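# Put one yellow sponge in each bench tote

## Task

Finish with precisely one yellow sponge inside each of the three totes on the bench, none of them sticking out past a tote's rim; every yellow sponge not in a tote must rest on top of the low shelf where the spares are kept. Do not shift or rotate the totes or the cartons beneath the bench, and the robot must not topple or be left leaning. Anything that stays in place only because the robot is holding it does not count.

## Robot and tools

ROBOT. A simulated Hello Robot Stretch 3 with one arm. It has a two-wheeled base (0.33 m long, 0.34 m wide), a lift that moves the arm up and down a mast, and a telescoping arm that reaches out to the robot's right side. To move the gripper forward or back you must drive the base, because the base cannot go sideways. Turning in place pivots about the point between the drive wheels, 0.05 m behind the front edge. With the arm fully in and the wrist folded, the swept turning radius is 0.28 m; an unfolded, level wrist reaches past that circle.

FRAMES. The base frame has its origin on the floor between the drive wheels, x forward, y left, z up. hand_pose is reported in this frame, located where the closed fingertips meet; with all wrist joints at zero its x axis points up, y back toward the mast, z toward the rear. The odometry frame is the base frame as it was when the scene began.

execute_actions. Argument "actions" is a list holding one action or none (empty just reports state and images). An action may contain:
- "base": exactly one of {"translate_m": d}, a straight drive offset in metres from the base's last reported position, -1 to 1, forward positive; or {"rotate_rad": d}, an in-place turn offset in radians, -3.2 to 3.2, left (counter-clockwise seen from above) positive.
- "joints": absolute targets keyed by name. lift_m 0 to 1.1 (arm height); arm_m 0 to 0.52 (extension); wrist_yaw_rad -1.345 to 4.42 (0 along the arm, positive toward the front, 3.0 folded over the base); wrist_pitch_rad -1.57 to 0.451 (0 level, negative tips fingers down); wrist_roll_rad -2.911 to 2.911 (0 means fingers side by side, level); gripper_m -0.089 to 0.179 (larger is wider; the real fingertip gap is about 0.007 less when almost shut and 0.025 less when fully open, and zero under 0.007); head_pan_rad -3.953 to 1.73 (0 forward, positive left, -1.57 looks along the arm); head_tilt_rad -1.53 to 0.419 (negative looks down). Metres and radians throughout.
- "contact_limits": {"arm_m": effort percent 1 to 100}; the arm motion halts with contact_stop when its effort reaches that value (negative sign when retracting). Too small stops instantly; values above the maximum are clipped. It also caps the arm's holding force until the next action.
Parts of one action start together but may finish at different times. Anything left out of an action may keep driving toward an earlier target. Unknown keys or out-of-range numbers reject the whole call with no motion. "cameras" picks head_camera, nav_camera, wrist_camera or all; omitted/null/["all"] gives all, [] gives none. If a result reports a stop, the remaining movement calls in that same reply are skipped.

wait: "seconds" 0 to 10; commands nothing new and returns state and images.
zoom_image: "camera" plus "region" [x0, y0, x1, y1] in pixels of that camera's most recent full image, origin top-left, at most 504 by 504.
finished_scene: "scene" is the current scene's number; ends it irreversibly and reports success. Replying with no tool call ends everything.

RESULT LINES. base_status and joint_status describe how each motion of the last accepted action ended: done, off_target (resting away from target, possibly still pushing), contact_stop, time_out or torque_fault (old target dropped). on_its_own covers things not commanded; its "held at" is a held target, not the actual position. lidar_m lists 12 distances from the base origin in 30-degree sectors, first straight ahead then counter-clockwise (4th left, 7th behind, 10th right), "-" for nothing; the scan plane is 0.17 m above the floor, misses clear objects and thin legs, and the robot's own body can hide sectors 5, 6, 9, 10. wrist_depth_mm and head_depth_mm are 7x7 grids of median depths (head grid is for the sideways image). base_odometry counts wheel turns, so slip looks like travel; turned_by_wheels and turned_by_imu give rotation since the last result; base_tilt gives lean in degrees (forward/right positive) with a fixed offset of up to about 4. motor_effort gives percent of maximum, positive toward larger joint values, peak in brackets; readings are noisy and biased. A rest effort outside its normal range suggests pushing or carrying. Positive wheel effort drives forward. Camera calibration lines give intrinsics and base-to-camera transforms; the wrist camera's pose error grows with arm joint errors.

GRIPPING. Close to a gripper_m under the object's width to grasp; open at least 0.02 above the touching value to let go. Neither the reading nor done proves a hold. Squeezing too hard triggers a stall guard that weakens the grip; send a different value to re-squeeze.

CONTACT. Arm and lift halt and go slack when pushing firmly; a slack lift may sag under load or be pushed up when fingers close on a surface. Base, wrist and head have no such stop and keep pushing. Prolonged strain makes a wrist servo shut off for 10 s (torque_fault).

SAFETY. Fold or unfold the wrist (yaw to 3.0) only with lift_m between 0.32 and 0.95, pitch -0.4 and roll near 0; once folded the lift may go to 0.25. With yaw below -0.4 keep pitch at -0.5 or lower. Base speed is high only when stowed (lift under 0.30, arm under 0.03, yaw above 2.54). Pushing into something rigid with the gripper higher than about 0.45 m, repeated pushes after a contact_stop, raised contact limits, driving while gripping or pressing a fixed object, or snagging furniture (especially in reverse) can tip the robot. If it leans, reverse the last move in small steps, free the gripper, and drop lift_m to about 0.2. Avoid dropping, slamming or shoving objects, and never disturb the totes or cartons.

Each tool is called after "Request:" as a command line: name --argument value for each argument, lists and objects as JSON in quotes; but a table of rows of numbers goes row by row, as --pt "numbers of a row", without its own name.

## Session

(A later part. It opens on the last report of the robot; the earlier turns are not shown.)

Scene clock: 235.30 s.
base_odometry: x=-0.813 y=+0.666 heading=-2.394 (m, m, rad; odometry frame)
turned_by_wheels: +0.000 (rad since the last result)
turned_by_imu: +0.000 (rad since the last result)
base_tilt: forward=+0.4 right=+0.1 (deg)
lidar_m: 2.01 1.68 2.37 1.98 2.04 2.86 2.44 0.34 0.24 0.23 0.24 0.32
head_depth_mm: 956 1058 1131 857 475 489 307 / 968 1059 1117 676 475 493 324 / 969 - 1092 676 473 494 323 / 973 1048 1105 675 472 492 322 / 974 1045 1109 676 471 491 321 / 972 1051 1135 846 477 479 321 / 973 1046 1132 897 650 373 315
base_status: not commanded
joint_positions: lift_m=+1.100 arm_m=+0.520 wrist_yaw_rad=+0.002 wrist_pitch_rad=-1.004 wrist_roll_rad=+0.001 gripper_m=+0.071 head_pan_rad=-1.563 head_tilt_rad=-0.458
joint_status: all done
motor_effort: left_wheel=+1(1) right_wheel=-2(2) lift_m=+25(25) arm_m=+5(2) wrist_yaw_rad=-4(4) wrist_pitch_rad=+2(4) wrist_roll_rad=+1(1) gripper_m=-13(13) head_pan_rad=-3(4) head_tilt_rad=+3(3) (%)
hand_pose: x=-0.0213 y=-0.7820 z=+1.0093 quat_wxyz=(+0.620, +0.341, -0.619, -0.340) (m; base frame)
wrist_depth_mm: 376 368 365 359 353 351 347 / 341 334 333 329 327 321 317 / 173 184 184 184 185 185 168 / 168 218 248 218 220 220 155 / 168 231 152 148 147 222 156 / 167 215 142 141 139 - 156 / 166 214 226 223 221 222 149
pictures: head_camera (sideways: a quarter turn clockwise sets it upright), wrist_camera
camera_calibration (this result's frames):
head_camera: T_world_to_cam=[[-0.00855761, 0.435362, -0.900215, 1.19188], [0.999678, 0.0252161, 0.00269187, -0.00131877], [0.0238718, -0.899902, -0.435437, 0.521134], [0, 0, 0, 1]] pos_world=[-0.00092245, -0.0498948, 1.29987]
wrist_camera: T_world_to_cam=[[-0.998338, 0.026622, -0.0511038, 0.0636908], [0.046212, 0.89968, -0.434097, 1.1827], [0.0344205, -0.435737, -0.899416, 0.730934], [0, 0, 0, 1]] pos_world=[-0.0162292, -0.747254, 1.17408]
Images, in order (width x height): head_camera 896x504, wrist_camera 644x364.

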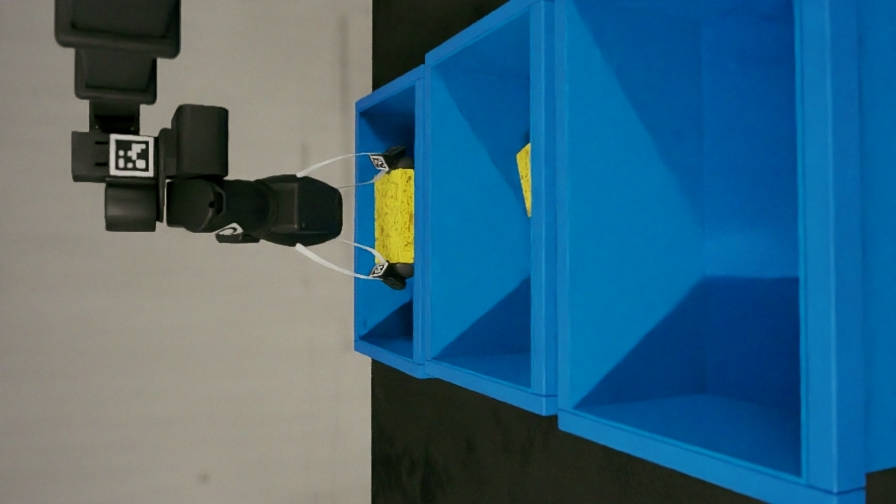

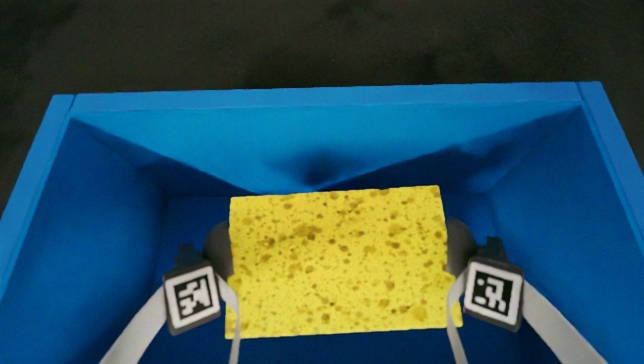

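Request:
execute_actions --actions '[{"joints":{"lift_m":1.055,"wrist_pitch_rad":-1.1}}]' --cameras '["wrist_camera"]'

Scene clock: 239.40 s.
base_odometry: x=-0.813 y=+0.666 heading=-2.394 (m, m, rad; odometry frame)
turned_by_wheels: +0.000 (rad since the last result)
turned_by_imu: +0.000 (rad since the last result)
base_tilt: forward=+0.2 right=+0.0 (deg)
lidar_m: 2.01 1.68 2.37 1.98 2.04 2.85 2.45 0.34 0.24 0.23 0.24 0.32
head_depth_mm: 975 - 1142 852 475 489 307 / 978 1058 1119 675 474 493 324 / 975 - 1124 675 474 494 323 / 977 1053 1110 676 472 492 322 / 971 1044 1108 676 471 492 321 / 976 1048 1132 850 476 479 320 / 975 1047 1130 896 652 373 315
base_status: not commanded
joint_positions: lift_m=+1.055 arm_m=+0.520 wrist_yaw_rad=+0.002 wrist_pitch_rad=-1.102 wrist_roll_rad=+0.001 gripper_m=+0.071 head_pan_rad=-1.563 head_tilt_rad=-0.458
joint_status: all done
motor_effort: left_wheel=+2(2) right_wheel=-2(2) lift_m=+14(21) arm_m=+4(5) wrist_yaw_rad=-3(3) wrist_pitch_rad=+1(2) wrist_roll_rad=+1(1) gripper_m=-12(13) head_pan_rad=-4(5) head_tilt_rad=+3(3) (%)
hand_pose: x=-0.0214 y=-0.7590 z=+0.9546 quat_wxyz=(+0.603, +0.371, -0.602, -0.370) (m; base frame)
wrist_depth_mm: 140 141 142 142 143 142 139 / 165 174 175 176 177 177 154 / 169 216 222 221 220 217 154 / 168 215 216 214 212 207 155 / 167 203 151 148 147 199 155 / 167 196 141 141 140 - 156 / 166 187 182 180 179 180 148
pictures: wrist_camera
camera_calibration (this result's frames):
wrist_camera: T_world_to_cam=[[-0.998348, 0.0315841, -0.0479993, 0.0610187], [0.0461932, 0.937988, -0.343575, 1.08085], [0.0341713, -0.345225, -0.937898, 0.797208], [0, 0, 0, 1]] pos_world=[-0.0162517, -0.740538, 1.12198]
Images, in order (width x height): wrist_camera 644x364.

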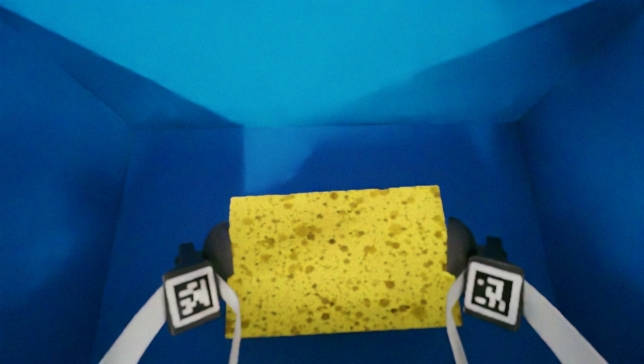

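Request:
execute_actions --actions '[{"joints":{"lift_m":1.048}}]' --cameras '[]'

Request:
execute_actions --actions '[{"joints":{"gripper_m":0.135}}]' --cameras '[]'

Request:
execute_actions --actions '[{"joints":{"lift_m":1.1}}]' --cameras '["wrist_camera"]'

Request:
execute_actions --actions '[{"joints":{"wrist_pitch_rad":-0.85,"arm_m":0.49,"gripper_m":0.1}}]' --cameras '[]'

Request:
execute_actions --actions '[{"joints":{"wrist_pitch_rad":-0.4,"arm_m":0.46}}]' --cameras '["head_camera"]'

Request:
execute_actions --actions '[{"base":{"translate_m":0.7},"joints":{"arm_m":0.0}}]' --cameras '[]'

Request:
execute_actions --actions '[{"base":{"translate_m":0.54},"joints":{"lift_m":0.85}}]' --cameras '[]'

Request:
execute_actions --actions '[{"base":{"rotate_rad":1.55}}]' --cameras '[]'

Request:
execute_actions --actions '[{"base":{"translate_m":1.0},"joints":{"head_pan_rad":-1.1,"head_tilt_rad":-0.85}}]' --cameras '["head_camera"]'

Scene clock: 249.40 s.
base_odometry: x=-0.813 y=+0.666 heading=-2.394 (m, m, rad; odometry frame)
turned_by_wheels: +0.000 (rad since the last result)
turned_by_imu: +0.000 (rad since the last result)
base_tilt: forward=+0.4 right=+0.1 (deg)
lidar_m: 2.01 1.68 2.37 1.97 2.04 2.85 2.44 0.34 0.24 0.23 0.24 0.32
head_depth_mm: 979 1026 1141 855 475 488 307 / 976 1028 1122 676 474 492 325 / 974 - 1117 674 473 494 323 / 974 1049 1104 676 470 493 323 / 976 1047 1111 674 471 492 322 / 973 1044 1134 850 476 478 320 / 974 1050 1134 897 651 374 314
base_status: not commanded
joint_positions: lift_m=+1.048 arm_m=+0.520 wrist_yaw_rad=+0.002 wrist_pitch_rad=-1.102 wrist_roll_rad=+0.001 gripper_m=+0.071 head_pan_rad=-1.563 head_tilt_rad=-0.458
joint_status: all done
motor_effort: left_wheel=+1(2) right_wheel=-2(2) lift_m=+15(16) arm_m=+5(4) wrist_yaw_rad=-4(4) wrist_pitch_rad=+1(1) wrist_roll_rad=+1(1) gripper_m=-13(13) head_pan_rad=-5(4) head_tilt_rad=+3(3) (%)
hand_pose: x=-0.0214 y=-0.7589 z=+0.9476 quat_wxyz=(+0.603, +0.371, -0.602, -0.370) (m; base frame)
wrist_depth_mm: 140 141 142 142 142 142 139 / 165 174 175 176 177 177 153 / 169 216 217 216 214 209 154 / 168 208 208 206 204 202 155 / 168 198 151 148 147 193 155 / 167 191 141 141 139 - 156 / 167 180 177 174 172 173 149
pictures: none
No camera images: the call's "cameras" was empty. Leave "cameras" out to get every camera's image.

Scene clock: 250.53 s.
base_odometry: x=-0.813 y=+0.666 heading=-2.394 (m, m, rad; odometry frame)
turned_by_wheels: +0.000 (rad since the last result)
turned_by_imu: +0.000 (rad since the last result)
base_tilt: forward=+0.2 right=+0.2 (deg)
lidar_m: 2.02 1.68 2.37 1.98 2.04 2.85 2.44 0.34 0.24 0.23 0.24 0.32
head_depth_mm: 977 1025 1142 853 475 489 307 / 973 1028 1121 677 473 494 324 / 970 - 1121 678 473 492 323 / 977 1050 1111 675 471 493 322 / 980 1049 1107 674 470 492 321 / 974 1048 1129 848 477 478 320 / 971 1046 1132 899 651 374 315
base_status: not commanded
joint_positions: lift_m=+1.048 arm_m=+0.520 wrist_yaw_rad=+0.002 wrist_pitch_rad=-1.102 wrist_roll_rad=+0.001 gripper_m=+0.135 head_pan_rad=-1.563 head_tilt_rad=-0.458
joint_status: all done
motor_effort: left_wheel=+1(1) right_wheel=-2(2) lift_m=+14(15) arm_m=+5(4) wrist_yaw_rad=-4(4) wrist_pitch_rad=+1(1) wrist_roll_rad=+1(1) gripper_m=+0(87) head_pan_rad=-3(5) head_tilt_rad=+3(3) (%)
hand_pose: x=-0.0214 y=-0.7589 z=+0.9476 quat_wxyz=(+0.603, +0.371, -0.602, -0.370) (m; base frame)
wrist_depth_mm: 141 141 142 142 143 142 139 / 165 175 176 176 176 176 153 / 169 217 217 215 214 209 154 / 168 207 208 207 204 202 155 / 167 199 155 151 151 195 155 / 167 189 146 144 143 - 152 / 163 178 177 174 173 174 149
pictures: none
No camera images: the call's "cameras" was empty. Leave "cameras" out to get every camera's image.

Scene clock: 251.83 s.
base_odometry: x=-0.813 y=+0.666 heading=-2.394 (m, m, rad; odometry frame)
turned_by_wheels: +0.000 (rad since the last result)
turned_by_imu: +0.000 (rad since the last result)
base_tilt: forward=+0.3 right=+0.1 (deg)
lidar_m: 2.01 1.68 2.37 1.98 2.04 2.86 2.44 0.34 0.24 0.23 0.24 0.32
head_depth_mm: 957 1062 1135 853 475 489 307 / 964 1058 1120 677 474 494 324 / 964 - 1091 676 474 494 323 / 976 1050 1101 676 471 493 322 / 975 1049 1109 674 471 492 321 / 975 1049 1137 851 476 478 320 / 974 1044 1129 896 650 374 315
base_status: not commanded
joint_positions: lift_m=+1.100 arm_m=+0.520 wrist_yaw_rad=+0.002 wrist_pitch_rad=-1.102 wrist_roll_rad=+0.001 gripper_m=+0.135 head_pan_rad=-1.563 head_tilt_rad=-0.458
joint_status: all done
motor_effort: left_wheel=+1(1) right_wheel=-2(2) lift_m=+25(25) arm_m=+4(5) wrist_yaw_rad=-5(3) wrist_pitch_rad=+1(1) wrist_roll_rad=+1(1) gripper_m=-1(0) head_pan_rad=-4(4) head_tilt_rad=+3(3) (%)
hand_pose: x=-0.0214 y=-0.7589 z=+0.9988 quat_wxyz=(+0.603, +0.371, -0.602, -0.370) (m; base frame)
wrist_depth_mm: 327 320 317 316 310 160 297 / 165 175 175 176 176 177 154 / 169 215 230 231 233 220 155 / 169 231 262 260 258 235 155 / 168 232 249 202 239 222 155 / 167 201 234 192 195 - 153 / 163 224 225 222 219 218 149
pictures: wrist_camera
camera_calibration (this result's frames):
wrist_camera: T_world_to_cam=[[-0.998348, 0.0315925, -0.0479937, 0.0631433], [0.0461935, 0.938045, -0.34342, 1.09591], [0.0341708, -0.345069, -0.937955, 0.838922], [0, 0, 0, 1]] pos_world=[-0.0162518, -0.740526, 1.16626]
Images, in order (width x height): wrist_camera 644x364.

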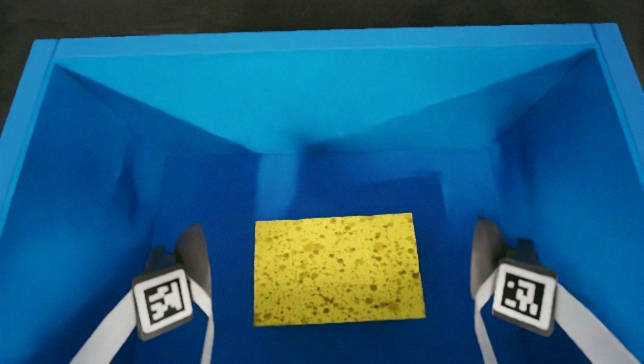

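Scene clock: 253.03 s.
base_odometry: x=-0.813 y=+0.666 heading=-2.394 (m, m, rad; odometry frame)
turned_by_wheels: +0.000 (rad since the last result)
turned_by_imu: +0.000 (rad since the last result)
base_tilt: forward=+0.4 right=+0.3 (deg)
lidar_m: 2.02 1.68 2.37 1.98 2.04 2.85 2.45 0.34 0.24 0.23 0.24 0.32
head_depth_mm: 958 1059 1134 850 475 490 307 / 964 1058 1116 678 474 493 324 / 966 - 1093 675 472 493 323 / 971 1049 1106 676 472 492 322 / 977 1048 1106 674 470 491 322 / 974 1047 1132 849 476 478 320 / 973 1049 1131 896 652 374 314
base_status: not commanded
joint_positions: lift_m=+1.100 arm_m=+0.490 wrist_yaw_rad=+0.002 wrist_pitch_rad=-0.868 wrist_roll_rad=+0.001 gripper_m=+0.100 head_pan_rad=-1.563 head_tilt_rad=-0.458
joint_status: all done
motor_effort: left_wheel=+2(2) right_wheel=-2(2) lift_m=+25(25) arm_m=-3(6) wrist_yaw_rad=-3(3) wrist_pitch_rad=+9(9) wrist_roll_rad=+1(1) gripper_m=+0(83) head_pan_rad=-4(4) head_tilt_rad=+3(4) (%)
hand_pose: x=-0.0212 y=-0.7824 z=+1.0272 quat_wxyz=(+0.642, +0.298, -0.641, -0.297) (m; base frame)
wrist_depth_mm: 442 443 439 438 432 426 429 / 414 406 399 399 391 386 381 / 363 205 204 201 199 196 336 / 312 215 234 235 234 222 183 / 171 228 283 278 277 231 165 / 166 214 257 217 254 208 157 / 166 211 240 201 203 231 149
pictures: none
No camera images: the call's "cameras" was empty. Leave "cameras" out to get every camera's image.

Scene clock: 254.23 s.
base_odometry: x=-0.813 y=+0.666 heading=-2.394 (m, m, rad; odometry frame)
turned_by_wheels: +0.000 (rad since the last result)
turned_by_imu: +0.000 (rad since the last result)
base_tilt: forward=+0.4 right=+0.2 (deg)
lidar_m: 2.02 1.68 2.37 1.98 2.04 2.86 2.45 0.34 0.24 0.23 0.24 0.32
head_depth_mm: 953 1057 1131 852 475 490 307 / 963 1048 1119 675 474 494 324 / 969 - 1104 675 473 493 323 / 974 1052 1106 676 472 493 322 / 976 1053 1107 675 470 492 321 / 975 1053 1132 851 476 479 320 / 976 1053 1127 894 653 374 314
base_status: not commanded
joint_positions: lift_m=+1.100 arm_m=+0.460 wrist_yaw_rad=+0.002 wrist_pitch_rad=-0.425 wrist_roll_rad=+0.001 gripper_m=+0.100 head_pan_rad=-1.563 head_tilt_rad=-0.458
joint_status: all done
motor_effort: left_wheel=+2(1) right_wheel=-2(2) lift_m=+25(25) arm_m=-3(3) wrist_yaw_rad=-3(3) wrist_pitch_rad=+12(12) wrist_roll_rad=+1(1) gripper_m=-1(1) head_pan_rad=-3(4) head_tilt_rad=+4(3) (%)
hand_pose: x=-0.0210 y=-0.8287 z=+1.1107 quat_wxyz=(+0.691, +0.150, -0.691, -0.149) (m; base frame)
wrist_depth_mm: 402 398 400 400 397 399 399 / 433 432 431 433 435 435 431 / 474 477 474 475 476 473 471 / 517 522 523 523 521 507 511 / 482 475 490 465 458 450 441 / 398 398 387 382 379 389 368 / 340 239 243 239 238 237 323
pictures: head_camera (sideways: a quarter turn clockwise sets it upright)
camera_calibration (this result's frames):
head_camera: T_world_to_cam=[[-0.00855771, 0.435361, -0.900215, 1.19188], [0.999678, 0.0252163, 0.00269186, -0.00131876], [0.023872, -0.899903, -0.435437, 0.521134], [0, 0, 0, 1]] pos_world=[-0.000922438, -0.0498948, 1.29987]
Images, in order (width x height): head_camera 896x504.

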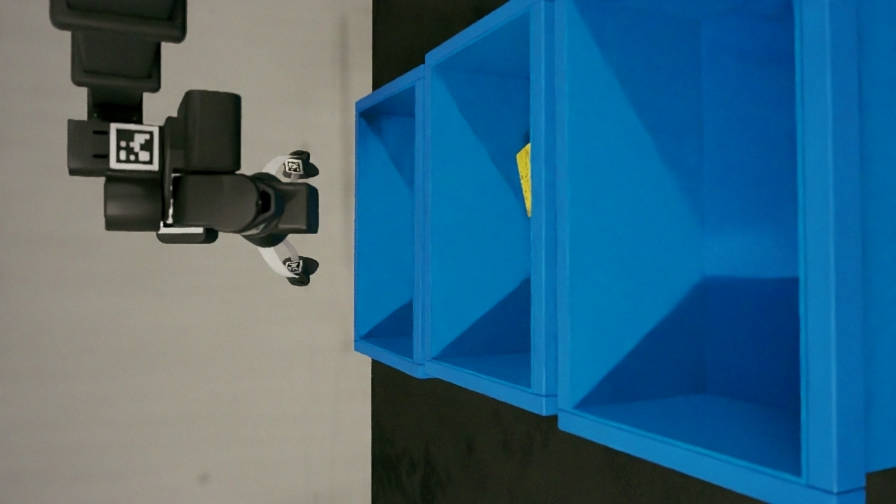

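Scene clock: 262.63 s.
base_odometry: x=-1.326 y=+0.190 heading=-2.394 (m, m, rad; odometry frame)
turned_by_wheels: +0.000 (rad since the last result)
turned_by_imu: +0.003 (rad since the last result)
base_tilt: forward=+0.3 right=+0.1 (deg)
lidar_m: 1.32 1.05 1.46 2.59 2.47 2.81 0.92 0.31 0.22 0.22 1.17 1.38
head_depth_mm: 949 - - - - - - / 945 - - - - - - / 952 - - - - - 401 / 957 1036 1111 899 - 514 421 / 961 1032 1112 1200 1346 1465 1413 / 960 1031 1117 1212 1332 1470 1413 / 960 1032 1113 1210 1337 1477 1411
base_status: done
joint_positions: lift_m=+1.100 arm_m=+0.003 wrist_yaw_rad=+0.002 wrist_pitch_rad=-0.424 wrist_roll_rad=+0.001 gripper_m=+0.100 head_pan_rad=-1.563 head_tilt_rad=-0.458
joint_status: all done
joint sent to its limit — the command would take arm_m past its lower limit, so that joint was sent only as far as its limit.
motor_effort: left_wheel=+1(6) right_wheel=-2(2) lift_m=+25(25) arm_m=-3(3) wrist_yaw_rad=-4(4) wrist_pitch_rad=+12(12) wrist_roll_rad=+1(1) gripper_m=-1(0) head_pan_rad=-3(6) head_tilt_rad=+4(4) (%)
hand_pose: x=-0.0210 y=-0.3713 z=+1.1109 quat_wxyz=(+0.691, +0.150, -0.691, -0.148) (m; base frame)
wrist_depth_mm: 781 789 784 787 799 767 788 / 859 835 851 856 837 847 852 / 930 924 924 829 766 741 678 / - - - 609 577 561 549 / - - - 483 462 456 449 / - - - 388 383 390 374 / - - - 332 328 318 321
pictures: none
No camera images: the call's "cameras" was empty. Leave "cameras" out to get every camera's image.

Scene clock: 269.40 s.
base_odometry: x=-1.722 y=-0.177 heading=-2.394 (m, m, rad; odometry frame)
turned_by_wheels: +0.000 (rad since the last result)
turned_by_imu: +0.003 (rad since the last result)
base_tilt: forward=+0.3 right=+0.1 (deg)
lidar_m: 0.78 0.80 0.66 1.80 2.46 2.80 0.86 0.58 0.83 1.12 1.12 0.81
head_depth_mm: 949 1019 1104 1195 1321 1463 1416 / 948 1022 1108 1201 1316 1449 1451 / 952 1017 1104 1203 1313 1461 1471 / 948 1022 1107 1207 1312 1452 1447 / 952 1025 1104 1201 1311 1456 1447 / 948 1024 1108 1197 1311 1446 1419 / 951 1020 1101 1202 1314 1460 1417
base_status: done
joint_positions: lift_m=+0.850 arm_m=+0.003 wrist_yaw_rad=+0.002 wrist_pitch_rad=-0.424 wrist_roll_rad=+0.001 gripper_m=+0.100 head_pan_rad=-1.563 head_tilt_rad=-0.458
joint_status: all done
motor_effort: left_wheel=+1(7) right_wheel=-2(1) lift_m=+14(21) arm_m=-3(3) wrist_yaw_rad=-2(3) wrist_pitch_rad=+11(12) wrist_roll_rad=+1(1) gripper_m=+0(1) head_pan_rad=-5(4) head_tilt_rad=+3(3) (%)
hand_pose: x=-0.0210 y=-0.3713 z=+0.8617 quat_wxyz=(+0.691, +0.150, -0.691, -0.148) (m; base frame)
wrist_depth_mm: 768 772 762 767 766 777 615 / 852 849 851 854 834 826 828 / 896 936 921 913 897 919 898 / 905 - - - - - - / 895 - - - - - - / 906 - - - - 885 826 / 886 - - - - 985 720
pictures: none
No camera images: the call's "cameras" was empty. Leave "cameras" out to get every camera's image.

Scene clock: 272.83 s.
base_odometry: x=-1.722 y=-0.177 heading=-0.844 (m, m, rad; odometry frame)
turned_by_wheels: +1.550 (rad since the last result)
turned_by_imu: +1.576 (rad since the last result)
base_tilt: forward=+0.3 right=+0.0 (deg)
lidar_m: 1.80 2.43 2.74 0.98 0.72 0.81 1.12 1.15 0.82 0.78 0.80 0.66
head_depth_mm: 648 696 748 821 883 1004 1123 / 647 695 753 817 880 998 1101 / 643 695 752 814 881 997 1087 / 645 691 748 816 878 988 1087 / 638 687 742 801 875 990 1085 / 637 687 750 815 891 984 1104 / 642 693 748 814 891 985 1109
base_status: done
joint_positions: lift_m=+0.850 arm_m=+0.003 wrist_yaw_rad=+0.002 wrist_pitch_rad=-0.424 wrist_roll_rad=+0.001 gripper_m=+0.100 head_pan_rad=-1.563 head_tilt_rad=-0.458
joint_status: not commanded
motor_effort: left_wheel=-2(6) right_wheel=+1(4) lift_m=+15(15) arm_m=-4(3) wrist_yaw_rad=-3(4) wrist_pitch_rad=+11(11) wrist_roll_rad=+1(1) gripper_m=+0(1) head_pan_rad=-5(3) head_tilt_rad=+3(3) (%)
hand_pose: x=-0.0210 y=-0.3713 z=+0.8617 quat_wxyz=(+0.691, +0.150, -0.691, -0.148) (m; base frame)
wrist_depth_mm: 472 476 463 474 474 474 476 / 508 512 505 505 493 504 504 / 549 559 555 550 564 567 570 / 604 615 610 626 627 615 631 / 658 685 673 684 679 695 695 / 687 758 765 767 774 764 781 / 668 868 870 887 879 889 878
pictures: none
No camera images: the call's "cameras" was empty. Leave "cameras" out to get every camera's image.

Scene clock: 284.20 s.
base_odometry: x=-1.058 y=-0.924 heading=-0.844 (m, m, rad; odometry frame)
turned_by_wheels: +0.000 (rad since the last result)
turned_by_imu: +0.005 (rad since the last result)
base_tilt: forward=+0.5 right=+0.2 (deg)
lidar_m: 1.62 1.66 1.74 3.71 1.80 1.35 2.12 0.53 0.58 0.70 0.36 0.83
head_depth_mm: 636 715 811 895 800 - - / 662 748 858 918 785 706 897 / 691 783 907 913 786 728 1090 / 723 825 963 919 787 876 1135 / 756 869 1007 917 789 990 1148 / 793 921 1040 913 820 1184 1165 / 836 972 1080 919 1030 1248 1167
base_status: done
joint_positions: lift_m=+0.850 arm_m=+0.003 wrist_yaw_rad=+0.002 wrist_pitch_rad=-0.424 wrist_roll_rad=+0.001 gripper_m=+0.100 head_pan_rad=-1.107 head_tilt_rad=-0.839
joint_status: all done
motor_effort: left_wheel=-3(4) right_wheel=+1(5) lift_m=+14(14) arm_m=-3(4) wrist_yaw_rad=-4(3) wrist_pitch_rad=+11(11) wrist_roll_rad=+0(1) gripper_m=-1(0) head_pan_rad=+4(42) head_tilt_rad=-2(19) (%)
hand_pose: x=-0.0210 y=-0.3713 z=+0.8617 quat_wxyz=(+0.691, +0.150, -0.691, -0.148) (m; base frame)
wrist_depth_mm: 436 436 438 443 442 447 442 / 475 476 481 474 476 477 483 / 513 517 520 519 525 525 526 / 568 568 571 571 570 578 580 / 566 557 604 540 543 538 638 / 470 407 456 454 449 453 433 / 400 393 393 392 385 375 377
pictures: head_camera (sideways: a quarter turn clockwise sets it upright)
camera_calibration (this result's frames):
head_camera: T_world_to_cam=[[-0.335251, 0.658731, -0.673558, 0.898393], [0.887412, 0.460888, 0.00904917, -0.0089075], [0.316396, -0.59469, -0.739079, 0.914363], [0, 0, 0, 1]] pos_world=[0.0197916, -0.0439319, 1.28099]
Images, in order (width x height): head_camera 896x504.

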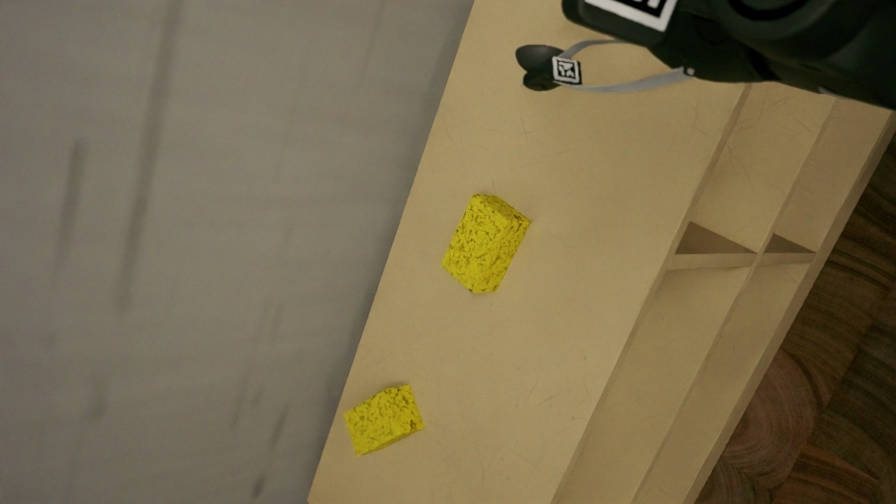

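Request:
execute_actions --actions '[{"base":{"translate_m":0.283},"joints":{"lift_m":0.82,"arm_m":0.275,"wrist_pitch_rad":-1.1,"gripper_m":0.17}}]' --cameras '["wrist_camera"]'

Scene clock: 290.83 s.
base_odometry: x=-0.869 y=-1.136 heading=-0.844 (m, m, rad; odometry frame)
turned_by_wheels: +0.000 (rad since the last result)
turned_by_imu: +0.001 (rad since the last result)
base_tilt: forward=+0.4 right=+0.1 (deg)
lidar_m: 1.33 1.37 1.60 2.56 2.19 1.61 2.22 0.77 0.33 0.36 0.69 0.58
head_depth_mm: 626 705 800 897 754 687 835 / 652 736 842 915 787 699 892 / 679 774 896 918 788 728 1089 / 711 813 947 876 786 926 1125 / 746 858 1009 917 787 994 1152 / 780 907 1075 915 821 1169 1164 / 821 959 1158 1388 847 1293 1161
base_status: done
joint_positions: lift_m=+0.820 arm_m=+0.275 wrist_yaw_rad=+0.002 wrist_pitch_rad=-1.101 wrist_roll_rad=+0.001 gripper_m=+0.170 head_pan_rad=-1.107 head_tilt_rad=-0.840
joint_status: all done
motor_effort: left_wheel=-2(3) right_wheel=+1(4) lift_m=+15(13) arm_m=+5(6) wrist_yaw_rad=-2(3) wrist_pitch_rad=+1(10) wrist_roll_rad=+1(1) gripper_m=+1(87) head_pan_rad=+5(4) head_tilt_rad=-2(2) (%)
hand_pose: x=-0.0214 y=-0.5141 z=+0.7197 quat_wxyz=(+0.603, +0.371, -0.602, -0.370) (m; base frame)
wrist_depth_mm: 292 295 302 305 308 312 314 / 343 347 353 359 348 353 358 / 313 313 306 307 303 300 298 / 296 295 292 291 287 284 282 / 277 283 278 229 266 271 268 / 267 - 262 222 253 257 257 / 255 251 252 249 246 244 240
pictures: wrist_camera
camera_calibration (this result's frames):
wrist_camera: T_world_to_cam=[[-0.998339, 0.0318289, -0.0480268, 0.0421305], [0.0464606, 0.937694, -0.344342, 0.770921], [0.0340744, -0.346001, -0.937615, 0.660795], [0, 0, 0, 1]] pos_world=[-0.0162732, -0.495593, 0.887056]
Images, in order (width x height): wrist_camera 644x364.

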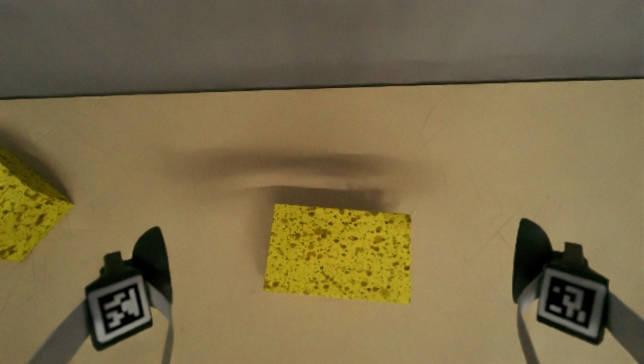

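Request:
execute_actions --actions '[{"base":{"translate_m":0.01},"joints":{"arm_m":0.287,"wrist_yaw_rad":-0.1}}]' --cameras '[]'

Request:
execute_actions --actions '[{"joints":{"lift_m":0.738}}]' --cameras '["wrist_camera"]'

Request:
execute_actions --actions '[{"joints":{"gripper_m":0.07}}]' --cameras '[]'

Request:
execute_actions --actions '[{"joints":{"lift_m":0.8}}]' --cameras '["wrist_camera"]'

Scene clock: 296.60 s.
base_odometry: x=-0.863 y=-1.143 heading=-0.844 (m, m, rad; odometry frame)
turned_by_wheels: +0.000 (rad since the last result)
turned_by_imu: +0.000 (rad since the last result)
base_tilt: forward=+0.5 right=+0.0 (deg)
lidar_m: 1.33 1.36 1.59 2.52 2.20 1.63 2.22 0.78 0.34 0.39 0.68 0.57
head_depth_mm: 625 702 804 892 758 689 839 / 651 736 847 916 787 700 898 / 680 772 891 918 786 726 1093 / 709 811 950 875 785 924 1123 / 744 856 1005 914 787 993 1148 / 779 904 1074 916 818 1166 1162 / 824 959 1154 1398 846 1294 1163
base_status: done
joint_positions: lift_m=+0.820 arm_m=+0.287 wrist_yaw_rad=-0.096 wrist_pitch_rad=-1.101 wrist_roll_rad=+0.001 gripper_m=+0.170 head_pan_rad=-1.107 head_tilt_rad=-0.840
joint_status: all done
motor_effort: left_wheel=-2(5) right_wheel=+1(5) lift_m=+15(14) arm_m=+4(3) wrist_yaw_rad=-5(5) wrist_pitch_rad=+1(1) wrist_roll_rad=+1(1) gripper_m=-1(1) head_pan_rad=+5(3) head_tilt_rad=-3(2) (%)
hand_pose: x=-0.0307 y=-0.5257 z=+0.7196 quat_wxyz=(+0.584, +0.341, -0.620, -0.399) (m; base frame)
wrist_depth_mm: 255 264 279 293 308 319 337 / 305 319 340 353 355 318 314 / 343 313 307 305 303 300 297 / 297 294 291 290 288 284 281 / 281 282 276 230 269 272 268 / 267 - 262 219 223 259 256 / 253 250 250 250 248 246 239
pictures: none
No camera images: the call's "cameras" was empty. Leave "cameras" out to get every camera's image.

Scene clock: 298.17 s.
base_odometry: x=-0.863 y=-1.143 heading=-0.844 (m, m, rad; odometry frame)
turned_by_wheels: +0.000 (rad since the last result)
turned_by_imu: +0.000 (rad since the last result)
base_tilt: forward=+0.3 right=+0.0 (deg)
lidar_m: 1.32 1.36 1.59 2.52 2.21 1.63 2.22 0.77 0.34 0.39 0.68 0.57
head_depth_mm: 626 705 805 896 755 689 836 / 651 736 848 912 785 698 893 / 680 774 894 914 785 728 1092 / 710 812 945 876 784 923 1127 / 742 856 1010 918 783 995 1149 / 780 902 1073 915 821 1168 1163 / 823 962 1149 1401 842 1291 1165
base_status: not commanded
joint_positions: lift_m=+0.738 arm_m=+0.287 wrist_yaw_rad=-0.096 wrist_pitch_rad=-1.102 wrist_roll_rad=+0.001 gripper_m=+0.170 head_pan_rad=-1.107 head_tilt_rad=-0.840
joint_status: all done
motor_effort: left_wheel=-2(2) right_wheel=+1(1) lift_m=+14(17) arm_m=+5(4) wrist_yaw_rad=-5(5) wrist_pitch_rad=+1(1) wrist_roll_rad=+1(1) gripper_m=-1(1) head_pan_rad=+6(6) head_tilt_rad=-3(3) (%)
hand_pose: x=-0.0307 y=-0.5256 z=+0.6376 quat_wxyz=(+0.584, +0.341, -0.619, -0.399) (m; base frame)
wrist_depth_mm: 254 264 272 274 243 238 236 / 236 235 232 228 228 225 221 / 222 220 218 216 214 212 210 / 209 208 205 205 201 201 198 / 199 198 191 149 147 192 188 / 189 - 181 141 141 181 180 / - 177 175 172 172 172 169
pictures: wrist_camera
camera_calibration (this result's frames):
wrist_camera: T_world_to_cam=[[-0.990405, 0.129587, -0.0480105, 0.0809286], [0.138195, 0.928784, -0.343894, 0.75166], [0.0000270406, -0.347229, -0.93778, 0.578634], [0, 0, 0, 1]] pos_world=[-0.0237393, -0.507698, 0.805008]
Images, in order (width x height): wrist_camera 644x364.

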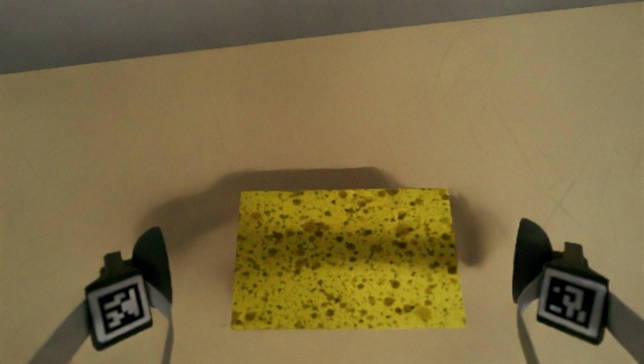

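Scene clock: 299.67 s.
base_odometry: x=-0.863 y=-1.143 heading=-0.844 (m, m, rad; odometry frame)
turned_by_wheels: +0.000 (rad since the last result)
turned_by_imu: +0.000 (rad since the last result)
base_tilt: forward=+0.4 right=+0.1 (deg)
lidar_m: 1.32 1.36 1.60 2.52 2.20 1.63 2.22 0.77 0.34 0.39 0.68 0.57
head_depth_mm: 626 704 800 895 754 687 839 / 653 738 848 915 787 702 894 / 680 775 897 914 787 727 1093 / 709 811 948 873 785 924 1126 / 745 858 1003 914 786 996 1151 / 782 909 1068 916 817 1168 1160 / 821 962 1153 1393 844 1290 1160
base_status: not commanded
joint_positions: lift_m=+0.738 arm_m=+0.287 wrist_yaw_rad=-0.096 wrist_pitch_rad=-1.102 wrist_roll_rad=+0.001 gripper_m=+0.071 head_pan_rad=-1.107 head_tilt_rad=-0.840
joint_status: all done
motor_effort: left_wheel=-3(2) right_wheel=+1(1) lift_m=+14(15) arm_m=+4(4) wrist_yaw_rad=-5(5) wrist_pitch_rad=+1(1) wrist_roll_rad=+1(1) gripper_m=-12(91) head_pan_rad=+3(4) head_tilt_rad=-3(3) (%)
hand_pose: x=-0.0307 y=-0.5256 z=+0.6376 quat_wxyz=(+0.584, +0.341, -0.619, -0.399) (m; base frame)
wrist_depth_mm: 255 264 274 275 243 239 237 / 236 234 231 229 227 223 222 / 221 221 218 215 214 211 209 / 210 207 206 204 203 200 198 / 198 197 151 147 147 191 188 / 188 187 141 140 139 - 179 / 179 178 174 173 171 172 171
pictures: none
No camera images: the call's "cameras" was empty. Leave "cameras" out to get every camera's image.

Scene clock: 301.07 s.
base_odometry: x=-0.863 y=-1.143 heading=-0.844 (m, m, rad; odometry frame)
turned_by_wheels: +0.000 (rad since the last result)
turned_by_imu: +0.000 (rad since the last result)
base_tilt: forward=+0.4 right=+0.0 (deg)
lidar_m: 1.33 1.36 1.59 2.52 2.20 1.62 2.22 0.78 0.34 0.39 0.68 0.57
head_depth_mm: 626 704 805 894 755 686 837 / 652 734 849 915 783 700 895 / 679 771 896 916 784 728 1094 / 712 812 951 879 786 927 1130 / 741 862 1007 915 786 992 1150 / 780 905 1071 915 818 1171 1163 / 820 965 1149 1392 842 1297 1165
base_status: not commanded
joint_positions: lift_m=+0.800 arm_m=+0.287 wrist_yaw_rad=-0.096 wrist_pitch_rad=-1.102 wrist_roll_rad=+0.001 gripper_m=+0.071 head_pan_rad=-1.107 head_tilt_rad=-0.840
joint_status: all done
motor_effort: left_wheel=-2(3) right_wheel=+2(1) lift_m=+26(25) arm_m=+5(5) wrist_yaw_rad=-5(7) wrist_pitch_rad=+1(1) wrist_roll_rad=+1(1) gripper_m=-14(12) head_pan_rad=+5(5) head_tilt_rad=-2(2) (%)
hand_pose: x=-0.0307 y=-0.5254 z=+0.6988 quat_wxyz=(+0.584, +0.341, -0.619, -0.399) (m; base frame)
wrist_depth_mm: 255 264 277 289 307 323 340 / 306 318 331 333 298 294 290 / 293 288 284 283 280 279 275 / 276 274 269 267 264 263 260 / 260 259 152 147 147 250 248 / 245 246 141 140 140 - 233 / 236 233 229 228 224 225 225
pictures: wrist_camera
camera_calibration (this result's frames):
wrist_camera: T_world_to_cam=[[-0.990385, 0.129748, -0.0479841, 0.0839178], [0.138337, 0.929033, -0.343163, 0.772173], [0.000053972, -0.346501, -0.93805, 0.636702], [0, 0, 0, 1]] pos_world=[-0.0237434, -0.507644, 0.866265]
Images, in order (width x height): wrist_camera 644x364.

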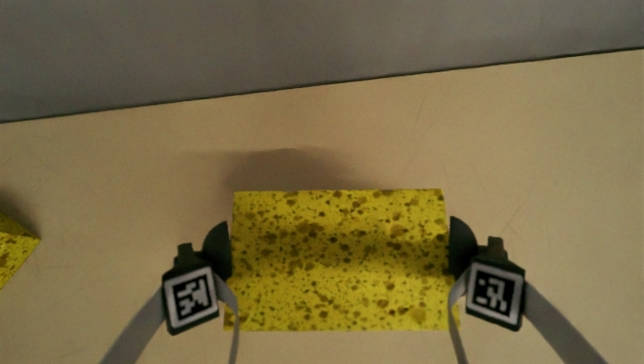

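Request:
execute_actions --actions '[{"base":{"rotate_rad":-0.92},"joints":{"lift_m":1.1,"arm_m":0.0,"wrist_yaw_rad":0,"wrist_pitch_rad":-0.4,"head_pan_rad":-1.57,"head_tilt_rad":-0.45}}]' --cameras '[]'

Request:
execute_actions --actions '[{"base":{"translate_m":-1.0}}]' --cameras '[]'

Request:
execute_actions --actions '[{"base":{"translate_m":-0.58}}]' --cameras '[]'

Request:
execute_actions --actions '[{"base":{"rotate_rad":-0.63},"joints":{"arm_m":0.3}}]' --cameras '["wrist_camera","head_camera"]'

Scene clock: 309.83 s.
base_odometry: x=-0.863 y=-1.143 heading=-1.764 (m, m, rad; odometry frame)
turned_by_wheels: -0.920 (rad since the last result)
turned_by_imu: -0.935 (rad since the last result)
base_tilt: forward=+0.3 right=+0.1 (deg)
lidar_m: 0.60 0.57 1.33 1.41 1.75 3.75 1.95 1.62 2.13 0.78 0.34 0.73
head_depth_mm: 1599 - - - - - - / 1342 - - - - - - / 1157 - - - - - 984 / 1047 1122 1167 364 - 913 792 / 929 991 1064 1130 1120 914 750 / 839 889 943 1010 1081 910 753 / 763 805 853 905 959 912 749
base_status: done
joint_positions: lift_m=+1.100 arm_m=+0.003 wrist_yaw_rad=-0.003 wrist_pitch_rad=-0.425 wrist_roll_rad=+0.001 gripper_m=+0.071 head_pan_rad=-1.563 head_tilt_rad=-0.458
joint_status: all done
joint sent to its limit — the command would take arm_m past its lower limit, so that joint was sent only as far as its limit.
motor_effort: left_wheel=+1(6) right_wheel=-2(7) lift_m=+26(29) arm_m=-3(7) wrist_yaw_rad=+3(2) wrist_pitch_rad=+12(12) wrist_roll_rad=+1(1) gripper_m=-13(14) head_pan_rad=-5(43) head_tilt_rad=+3(19) (%)
hand_pose: x=-0.0221 y=-0.3711 z=+1.1106 quat_wxyz=(+0.691, +0.149, -0.691, -0.151) (m; base frame)
wrist_depth_mm: 443 526 665 870 - - - / 459 549 708 953 - - - / 482 581 746 - - - - / 495 608 738 - - - - / 520 631 152 148 147 - - / 541 650 141 140 139 - - / 563 638 629 606 883 - -
pictures: none
No camera images: the call's "cameras" was empty. Leave "cameras" out to get every camera's image.

Scene clock: 321.07 s.
base_odometry: x=-0.671 y=-0.162 heading=-1.764 (m, m, rad; odometry frame)
turned_by_wheels: +0.000 (rad since the last result)
turned_by_imu: -0.002 (rad since the last result)
base_tilt: forward=+0.4 right=+0.0 (deg)
lidar_m: 1.22 1.93 1.75 1.42 2.04 2.91 1.21 0.94 0.92 1.95 1.57 1.13
head_depth_mm: 1628 - - - - - - / 1726 - - - - - - / 1832 - - - - - 1343 / 1973 2127 2355 364 - 1717 1413 / 2007 2142 2314 2474 2120 1716 1412 / 1810 1933 2045 2191 2177 1715 1408 / 1660 1740 1844 1976 2023 1717 1407
base_status: done
joint_positions: lift_m=+1.100 arm_m=+0.003 wrist_yaw_rad=-0.003 wrist_pitch_rad=-0.425 wrist_roll_rad=+0.001 gripper_m=+0.071 head_pan_rad=-1.563 head_tilt_rad=-0.458
joint_status: not commanded
motor_effort: left_wheel=+2(2) right_wheel=-2(6) lift_m=+26(26) arm_m=-4(3) wrist_yaw_rad=+2(2) wrist_pitch_rad=+12(12) wrist_roll_rad=+0(1) gripper_m=-14(14) head_pan_rad=-5(4) head_tilt_rad=+4(3) (%)
hand_pose: x=-0.0221 y=-0.3711 z=+1.1106 quat_wxyz=(+0.691, +0.149, -0.691, -0.151) (m; base frame)
wrist_depth_mm: - - - - - - - / - - - - - - - / - - - - - 778 732 / - - - - - 741 613 / - - 152 148 147 - - / - - 141 140 140 - - / - - - - - 957 945
pictures: none
No camera images: the call's "cameras" was empty. Leave "cameras" out to get every camera's image.

Scene clock: 328.10 s.
base_odometry: x=-0.560 y=+0.408 heading=-1.764 (m, m, rad; odometry frame)
turned_by_wheels: +0.000 (rad since the last result)
turned_by_imu: -0.001 (rad since the last result)
base_tilt: forward=+0.3 right=+0.1 (deg)
lidar_m: 1.78 2.28 1.62 1.73 2.78 2.45 0.77 0.60 0.59 0.63 2.06 1.61
head_depth_mm: 1330 - - - - - - / 1395 - - - - - - / 1497 - - - - - 1097 / 1617 1741 1889 364 - 1368 1124 / 1725 1864 2024 948 2007 1627 1178 / 1863 2001 2213 979 1948 1626 1376 / 2013 2194 2396 2540 2186 1723 1411
base_status: done
joint_positions: lift_m=+1.100 arm_m=+0.003 wrist_yaw_rad=-0.003 wrist_pitch_rad=-0.425 wrist_roll_rad=+0.001 gripper_m=+0.071 head_pan_rad=-1.563 head_tilt_rad=-0.458
joint_status: not commanded
motor_effort: left_wheel=+2(4) right_wheel=-2(6) lift_m=+26(26) arm_m=-3(4) wrist_yaw_rad=+4(4) wrist_pitch_rad=+12(12) wrist_roll_rad=+1(1) gripper_m=-13(12) head_pan_rad=-5(3) head_tilt_rad=+3(4) (%)
hand_pose: x=-0.0221 y=-0.3711 z=+1.1106 quat_wxyz=(+0.691, +0.149, -0.691, -0.151) (m; base frame)
wrist_depth_mm: - - - - - - 894 / - - - - - - 740 / - - - 770 754 743 463 / - - 738 589 577 559 442 / - - 151 147 147 458 353 / - - 141 140 139 - 368 / - - - 939 935 - 905
pictures: none
No camera images: the call's "cameras" was empty. Leave "cameras" out to get every camera's image.

Scene clock: 331.50 s.
base_odometry: x=-0.560 y=+0.408 heading=-2.394 (m, m, rad; odometry frame)
turned_by_wheels: -0.630 (rad since the last result)
turned_by_imu: -0.640 (rad since the last result)
base_tilt: forward=+0.5 right=+0.2 (deg)
lidar_m: 1.61 1.79 2.34 1.62 1.67 2.29 2.45 0.85 0.61 0.59 0.61 0.82
head_depth_mm: 1263 1401 1329 853 709 1398 1181 / 1265 - 1229 655 674 1365 1122 / 1274 - - 653 671 1364 1118 / 1297 1384 1171 653 668 1575 1355 / 1289 1381 1130 650 669 1356 1117 / 1291 1391 1443 849 706 1455 1125 / 1297 1390 1433 897 708 1365 1180
base_status: done
joint_positions: lift_m=+1.100 arm_m=+0.300 wrist_yaw_rad=-0.002 wrist_pitch_rad=-0.425 wrist_roll_rad=+0.001 gripper_m=+0.071 head_pan_rad=-1.563 head_tilt_rad=-0.458
joint_status: all done
motor_effort: left_wheel=+1(6) right_wheel=-2(6) lift_m=+25(25) arm_m=+5(2) wrist_yaw_rad=+2(3) wrist_pitch_rad=+12(12) wrist_roll_rad=+1(1) gripper_m=-14(13) head_pan_rad=-5(3) head_tilt_rad=+2(3) (%)
hand_pose: x=-0.0220 y=-0.6681 z=+1.1106 quat_wxyz=(+0.691, +0.149, -0.691, -0.150) (m; base frame)
wrist_depth_mm: 847 873 859 826 834 861 848 / 932 949 926 886 913 891 904 / 890 811 684 496 507 743 717 / 614 593 426 505 394 557 550 / 478 477 152 148 147 431 445 / 399 384 142 140 139 - 373 / 340 254 314 309 307 260 320
pictures: head_camera (sideways: a quarter turn clockwise sets it upright), wrist_camera
camera_calibration (this result's frames):
head_camera: T_world_to_cam=[[-0.00853456, 0.435066, -0.900358, 1.19206], [0.99968, 0.0251692, 0.00268607, -0.00131123], [0.0238299, -0.900047, -0.435141, 0.520749], [0, 0, 0, 1]] pos_world=[-0.00092483, -0.0498952, 1.29989]
wrist_camera: T_world_to_cam=[[-0.998284, -0.00177681, -0.0585312, 0.0544045], [0.0492194, 0.516069, -0.855132, 1.33564], [0.0317255, -0.856545, -0.515096, 0.16369], [0, 0, 0, 1]] pos_world=[-0.0166215, -0.548978, 1.22965]
Images, in order (width x height): head_camera 896x504, wrist_camera 644x364.

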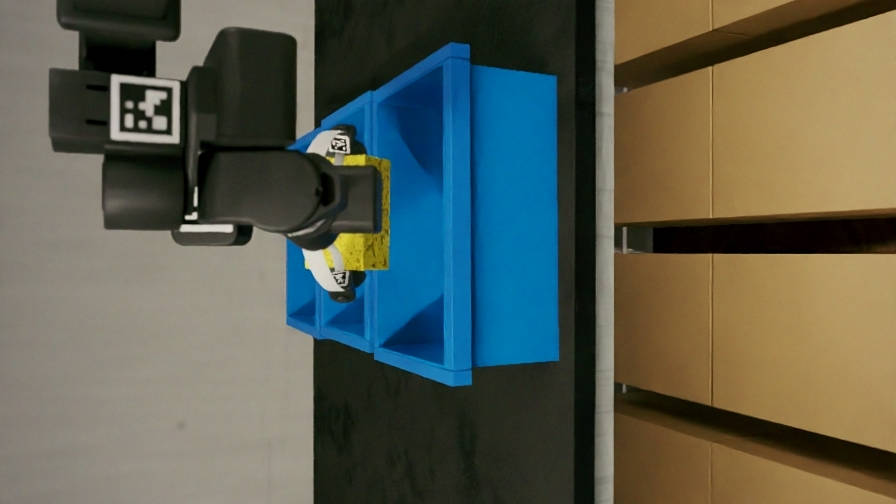

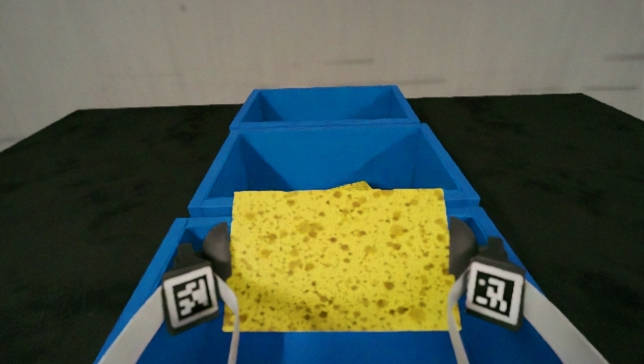

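Request:
execute_actions --actions '[{"joints":{"arm_m":0.40}}]' --cameras '[]'

Request:
execute_actions --actions '[{"joints":{"wrist_pitch_rad":-0.75,"arm_m":0.43}}]' --cameras '["wrist_camera"]'

Request:
execute_actions --actions '[{"joints":{"arm_m":0.47,"wrist_pitch_rad":-1.0}}]' --cameras '["wrist_camera"]'

Scene clock: 337.30 s.
base_odometry: x=-0.560 y=+0.408 heading=-2.394 (m, m, rad; odometry frame)
turned_by_wheels: +0.000 (rad since the last result)
turned_by_imu: +0.001 (rad since the last result)
base_tilt: forward=+0.4 right=+0.1 (deg)
lidar_m: 1.61 1.79 2.34 1.62 1.67 2.29 2.45 0.85 0.61 0.59 0.61 0.82
head_depth_mm: 1270 1404 1444 855 709 1405 1173 / 1263 - 1438 655 673 1357 1119 / 1278 - 986 654 671 1360 1120 / 1297 1385 982 653 668 1570 1345 / 1285 1386 1079 651 669 1367 1121 / 1294 1388 1431 853 706 1457 1115 / 1289 1381 1434 897 707 1361 1185
base_status: not commanded
joint_positions: lift_m=+1.100 arm_m=+0.400 wrist_yaw_rad=-0.002 wrist_pitch_rad=-0.425 wrist_roll_rad=+0.001 gripper_m=+0.071 head_pan_rad=-1.563 head_tilt_rad=-0.458
joint_status: all done
motor_effort: left_wheel=+1(2) right_wheel=-2(2) lift_m=+25(25) arm_m=+5(8) wrist_yaw_rad=+3(2) wrist_pitch_rad=+12(12) wrist_roll_rad=+1(1) gripper_m=-12(13) head_pan_rad=-4(4) head_tilt_rad=+3(3) (%)
hand_pose: x=-0.0220 y=-0.7681 z=+1.1106 quat_wxyz=(+0.691, +0.149, -0.691, -0.150) (m; base frame)
wrist_depth_mm: 762 750 762 776 766 742 765 / 821 822 824 824 840 826 815 / 859 793 609 579 592 729 714 / 608 602 403 400 384 550 550 / 482 478 152 148 147 434 440 / 400 385 141 140 139 - 370 / 339 234 229 232 235 229 320
pictures: none
No camera images: the call's "cameras" was empty. Leave "cameras" out to get every camera's image.

Scene clock: 338.50 s.
base_odometry: x=-0.560 y=+0.408 heading=-2.394 (m, m, rad; odometry frame)
turned_by_wheels: +0.000 (rad since the last result)
turned_by_imu: +0.000 (rad since the last result)
base_tilt: forward=+0.1 right=+0.1 (deg)
lidar_m: 1.61 1.78 2.34 1.62 1.68 2.29 2.45 0.85 0.61 0.59 0.61 0.82
head_depth_mm: 1271 1397 1443 854 708 1407 1182 / 1280 1370 1432 656 674 1362 1121 / 1272 - 999 655 671 1362 1120 / 1292 1380 1003 652 670 1570 1339 / 1290 1399 1082 652 668 1366 1115 / 1297 1385 1438 850 708 1449 1119 / 1294 1394 1439 897 706 1367 1181
base_status: not commanded
joint_positions: lift_m=+1.100 arm_m=+0.430 wrist_yaw_rad=-0.002 wrist_pitch_rad=-0.758 wrist_roll_rad=+0.001 gripper_m=+0.071 head_pan_rad=-1.563 head_tilt_rad=-0.458
joint_status: all done
motor_effort: left_wheel=+2(1) right_wheel=-2(2) lift_m=+26(26) arm_m=+5(4) wrist_yaw_rad=+3(3) wrist_pitch_rad=+4(11) wrist_roll_rad=+1(1) gripper_m=-12(13) head_pan_rad=-4(4) head_tilt_rad=+3(3) (%)
hand_pose: x=-0.0220 y=-0.7441 z=+1.0446 quat_wxyz=(+0.656, +0.261, -0.657, -0.263) (m; base frame)
wrist_depth_mm: 614 595 342 344 343 545 535 / 499 476 359 371 374 307 454 / 427 286 392 360 346 234 389 / 368 220 218 205 202 203 341 / 317 213 152 147 147 216 185 / 174 210 141 140 139 - 167 / 163 211 252 244 244 243 152
pictures: wrist_camera
camera_calibration (this result's frames):
wrist_camera: T_world_to_cam=[[-0.998238, 0.0178421, -0.0565963, 0.0630527], [0.049966, 0.767229, -0.639423, 1.27996], [0.0320137, -0.641124, -0.766769, 0.4878], [0, 0, 0, 1]] pos_world=[-0.0166291, -0.670406, 1.19603]
Images, in order (width x height): wrist_camera 644x364.

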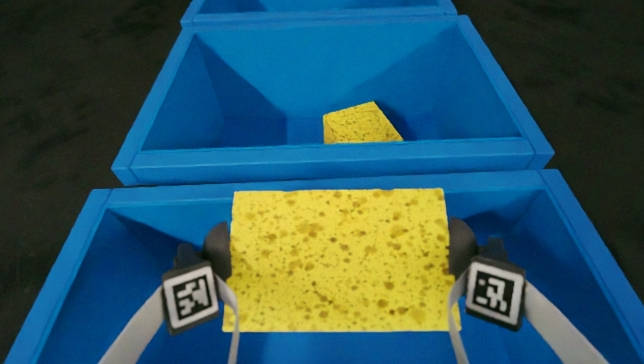

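Scene clock: 339.87 s.
base_odometry: x=-0.560 y=+0.408 heading=-2.394 (m, m, rad; odometry frame)
turned_by_wheels: +0.000 (rad since the last result)
turned_by_imu: +0.000 (rad since the last result)
base_tilt: forward=+0.2 right=+0.0 (deg)
lidar_m: 1.61 1.78 2.34 1.62 1.67 2.29 2.46 0.85 0.61 0.59 0.61 0.82
head_depth_mm: 1267 1405 1441 852 708 1406 1181 / 1281 1404 1439 657 672 1366 1116 / 1285 - 996 653 672 1360 1117 / 1287 1390 1001 652 670 1574 1334 / 1288 1389 1087 652 670 1356 1120 / 1291 1392 1433 848 708 1445 1120 / 1291 1392 1433 893 706 1361 1179
base_status: not commanded
joint_positions: lift_m=+1.100 arm_m=+0.470 wrist_yaw_rad=-0.002 wrist_pitch_rad=-1.003 wrist_roll_rad=+0.001 gripper_m=+0.071 head_pan_rad=-1.563 head_tilt_rad=-0.458
joint_status: all done
motor_effort: left_wheel=+2(1) right_wheel=-2(2) lift_m=+25(26) arm_m=+4(1) wrist_yaw_rad=+3(3) wrist_pitch_rad=+2(4) wrist_roll_rad=+1(1) gripper_m=-13(14) head_pan_rad=-4(5) head_tilt_rad=+4(3) (%)
hand_pose: x=-0.0219 y=-0.7321 z=+1.0093 quat_wxyz=(+0.619, +0.339, -0.620, -0.341) (m; base frame)
wrist_depth_mm: 375 230 345 330 332 237 341 / 337 183 181 180 179 179 188 / 178 169 168 167 167 165 163 / 167 200 194 185 192 208 157 / 166 229 151 148 147 225 158 / 164 213 141 141 140 - 159 / 162 211 228 223 223 222 153
pictures: wrist_camera
camera_calibration (this result's frames):
wrist_camera: T_world_to_cam=[[-0.998203, 0.0313012, -0.0511066, 0.0652418], [0.0504334, 0.899406, -0.434195, 1.13775], [0.0323748, -0.435992, -0.899368, 0.752458], [0, 0, 0, 1]] pos_world=[-0.0166168, -0.697278, 1.17408]
Images, in order (width x height): wrist_camera 644x364.

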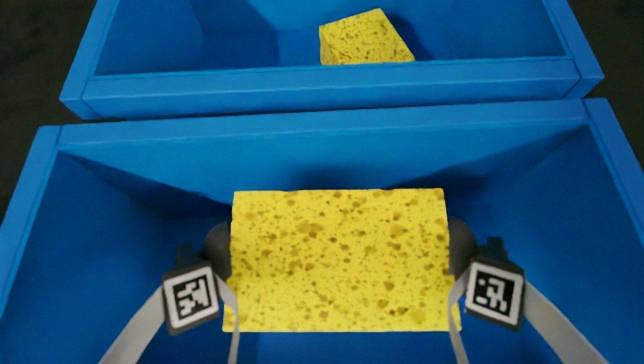

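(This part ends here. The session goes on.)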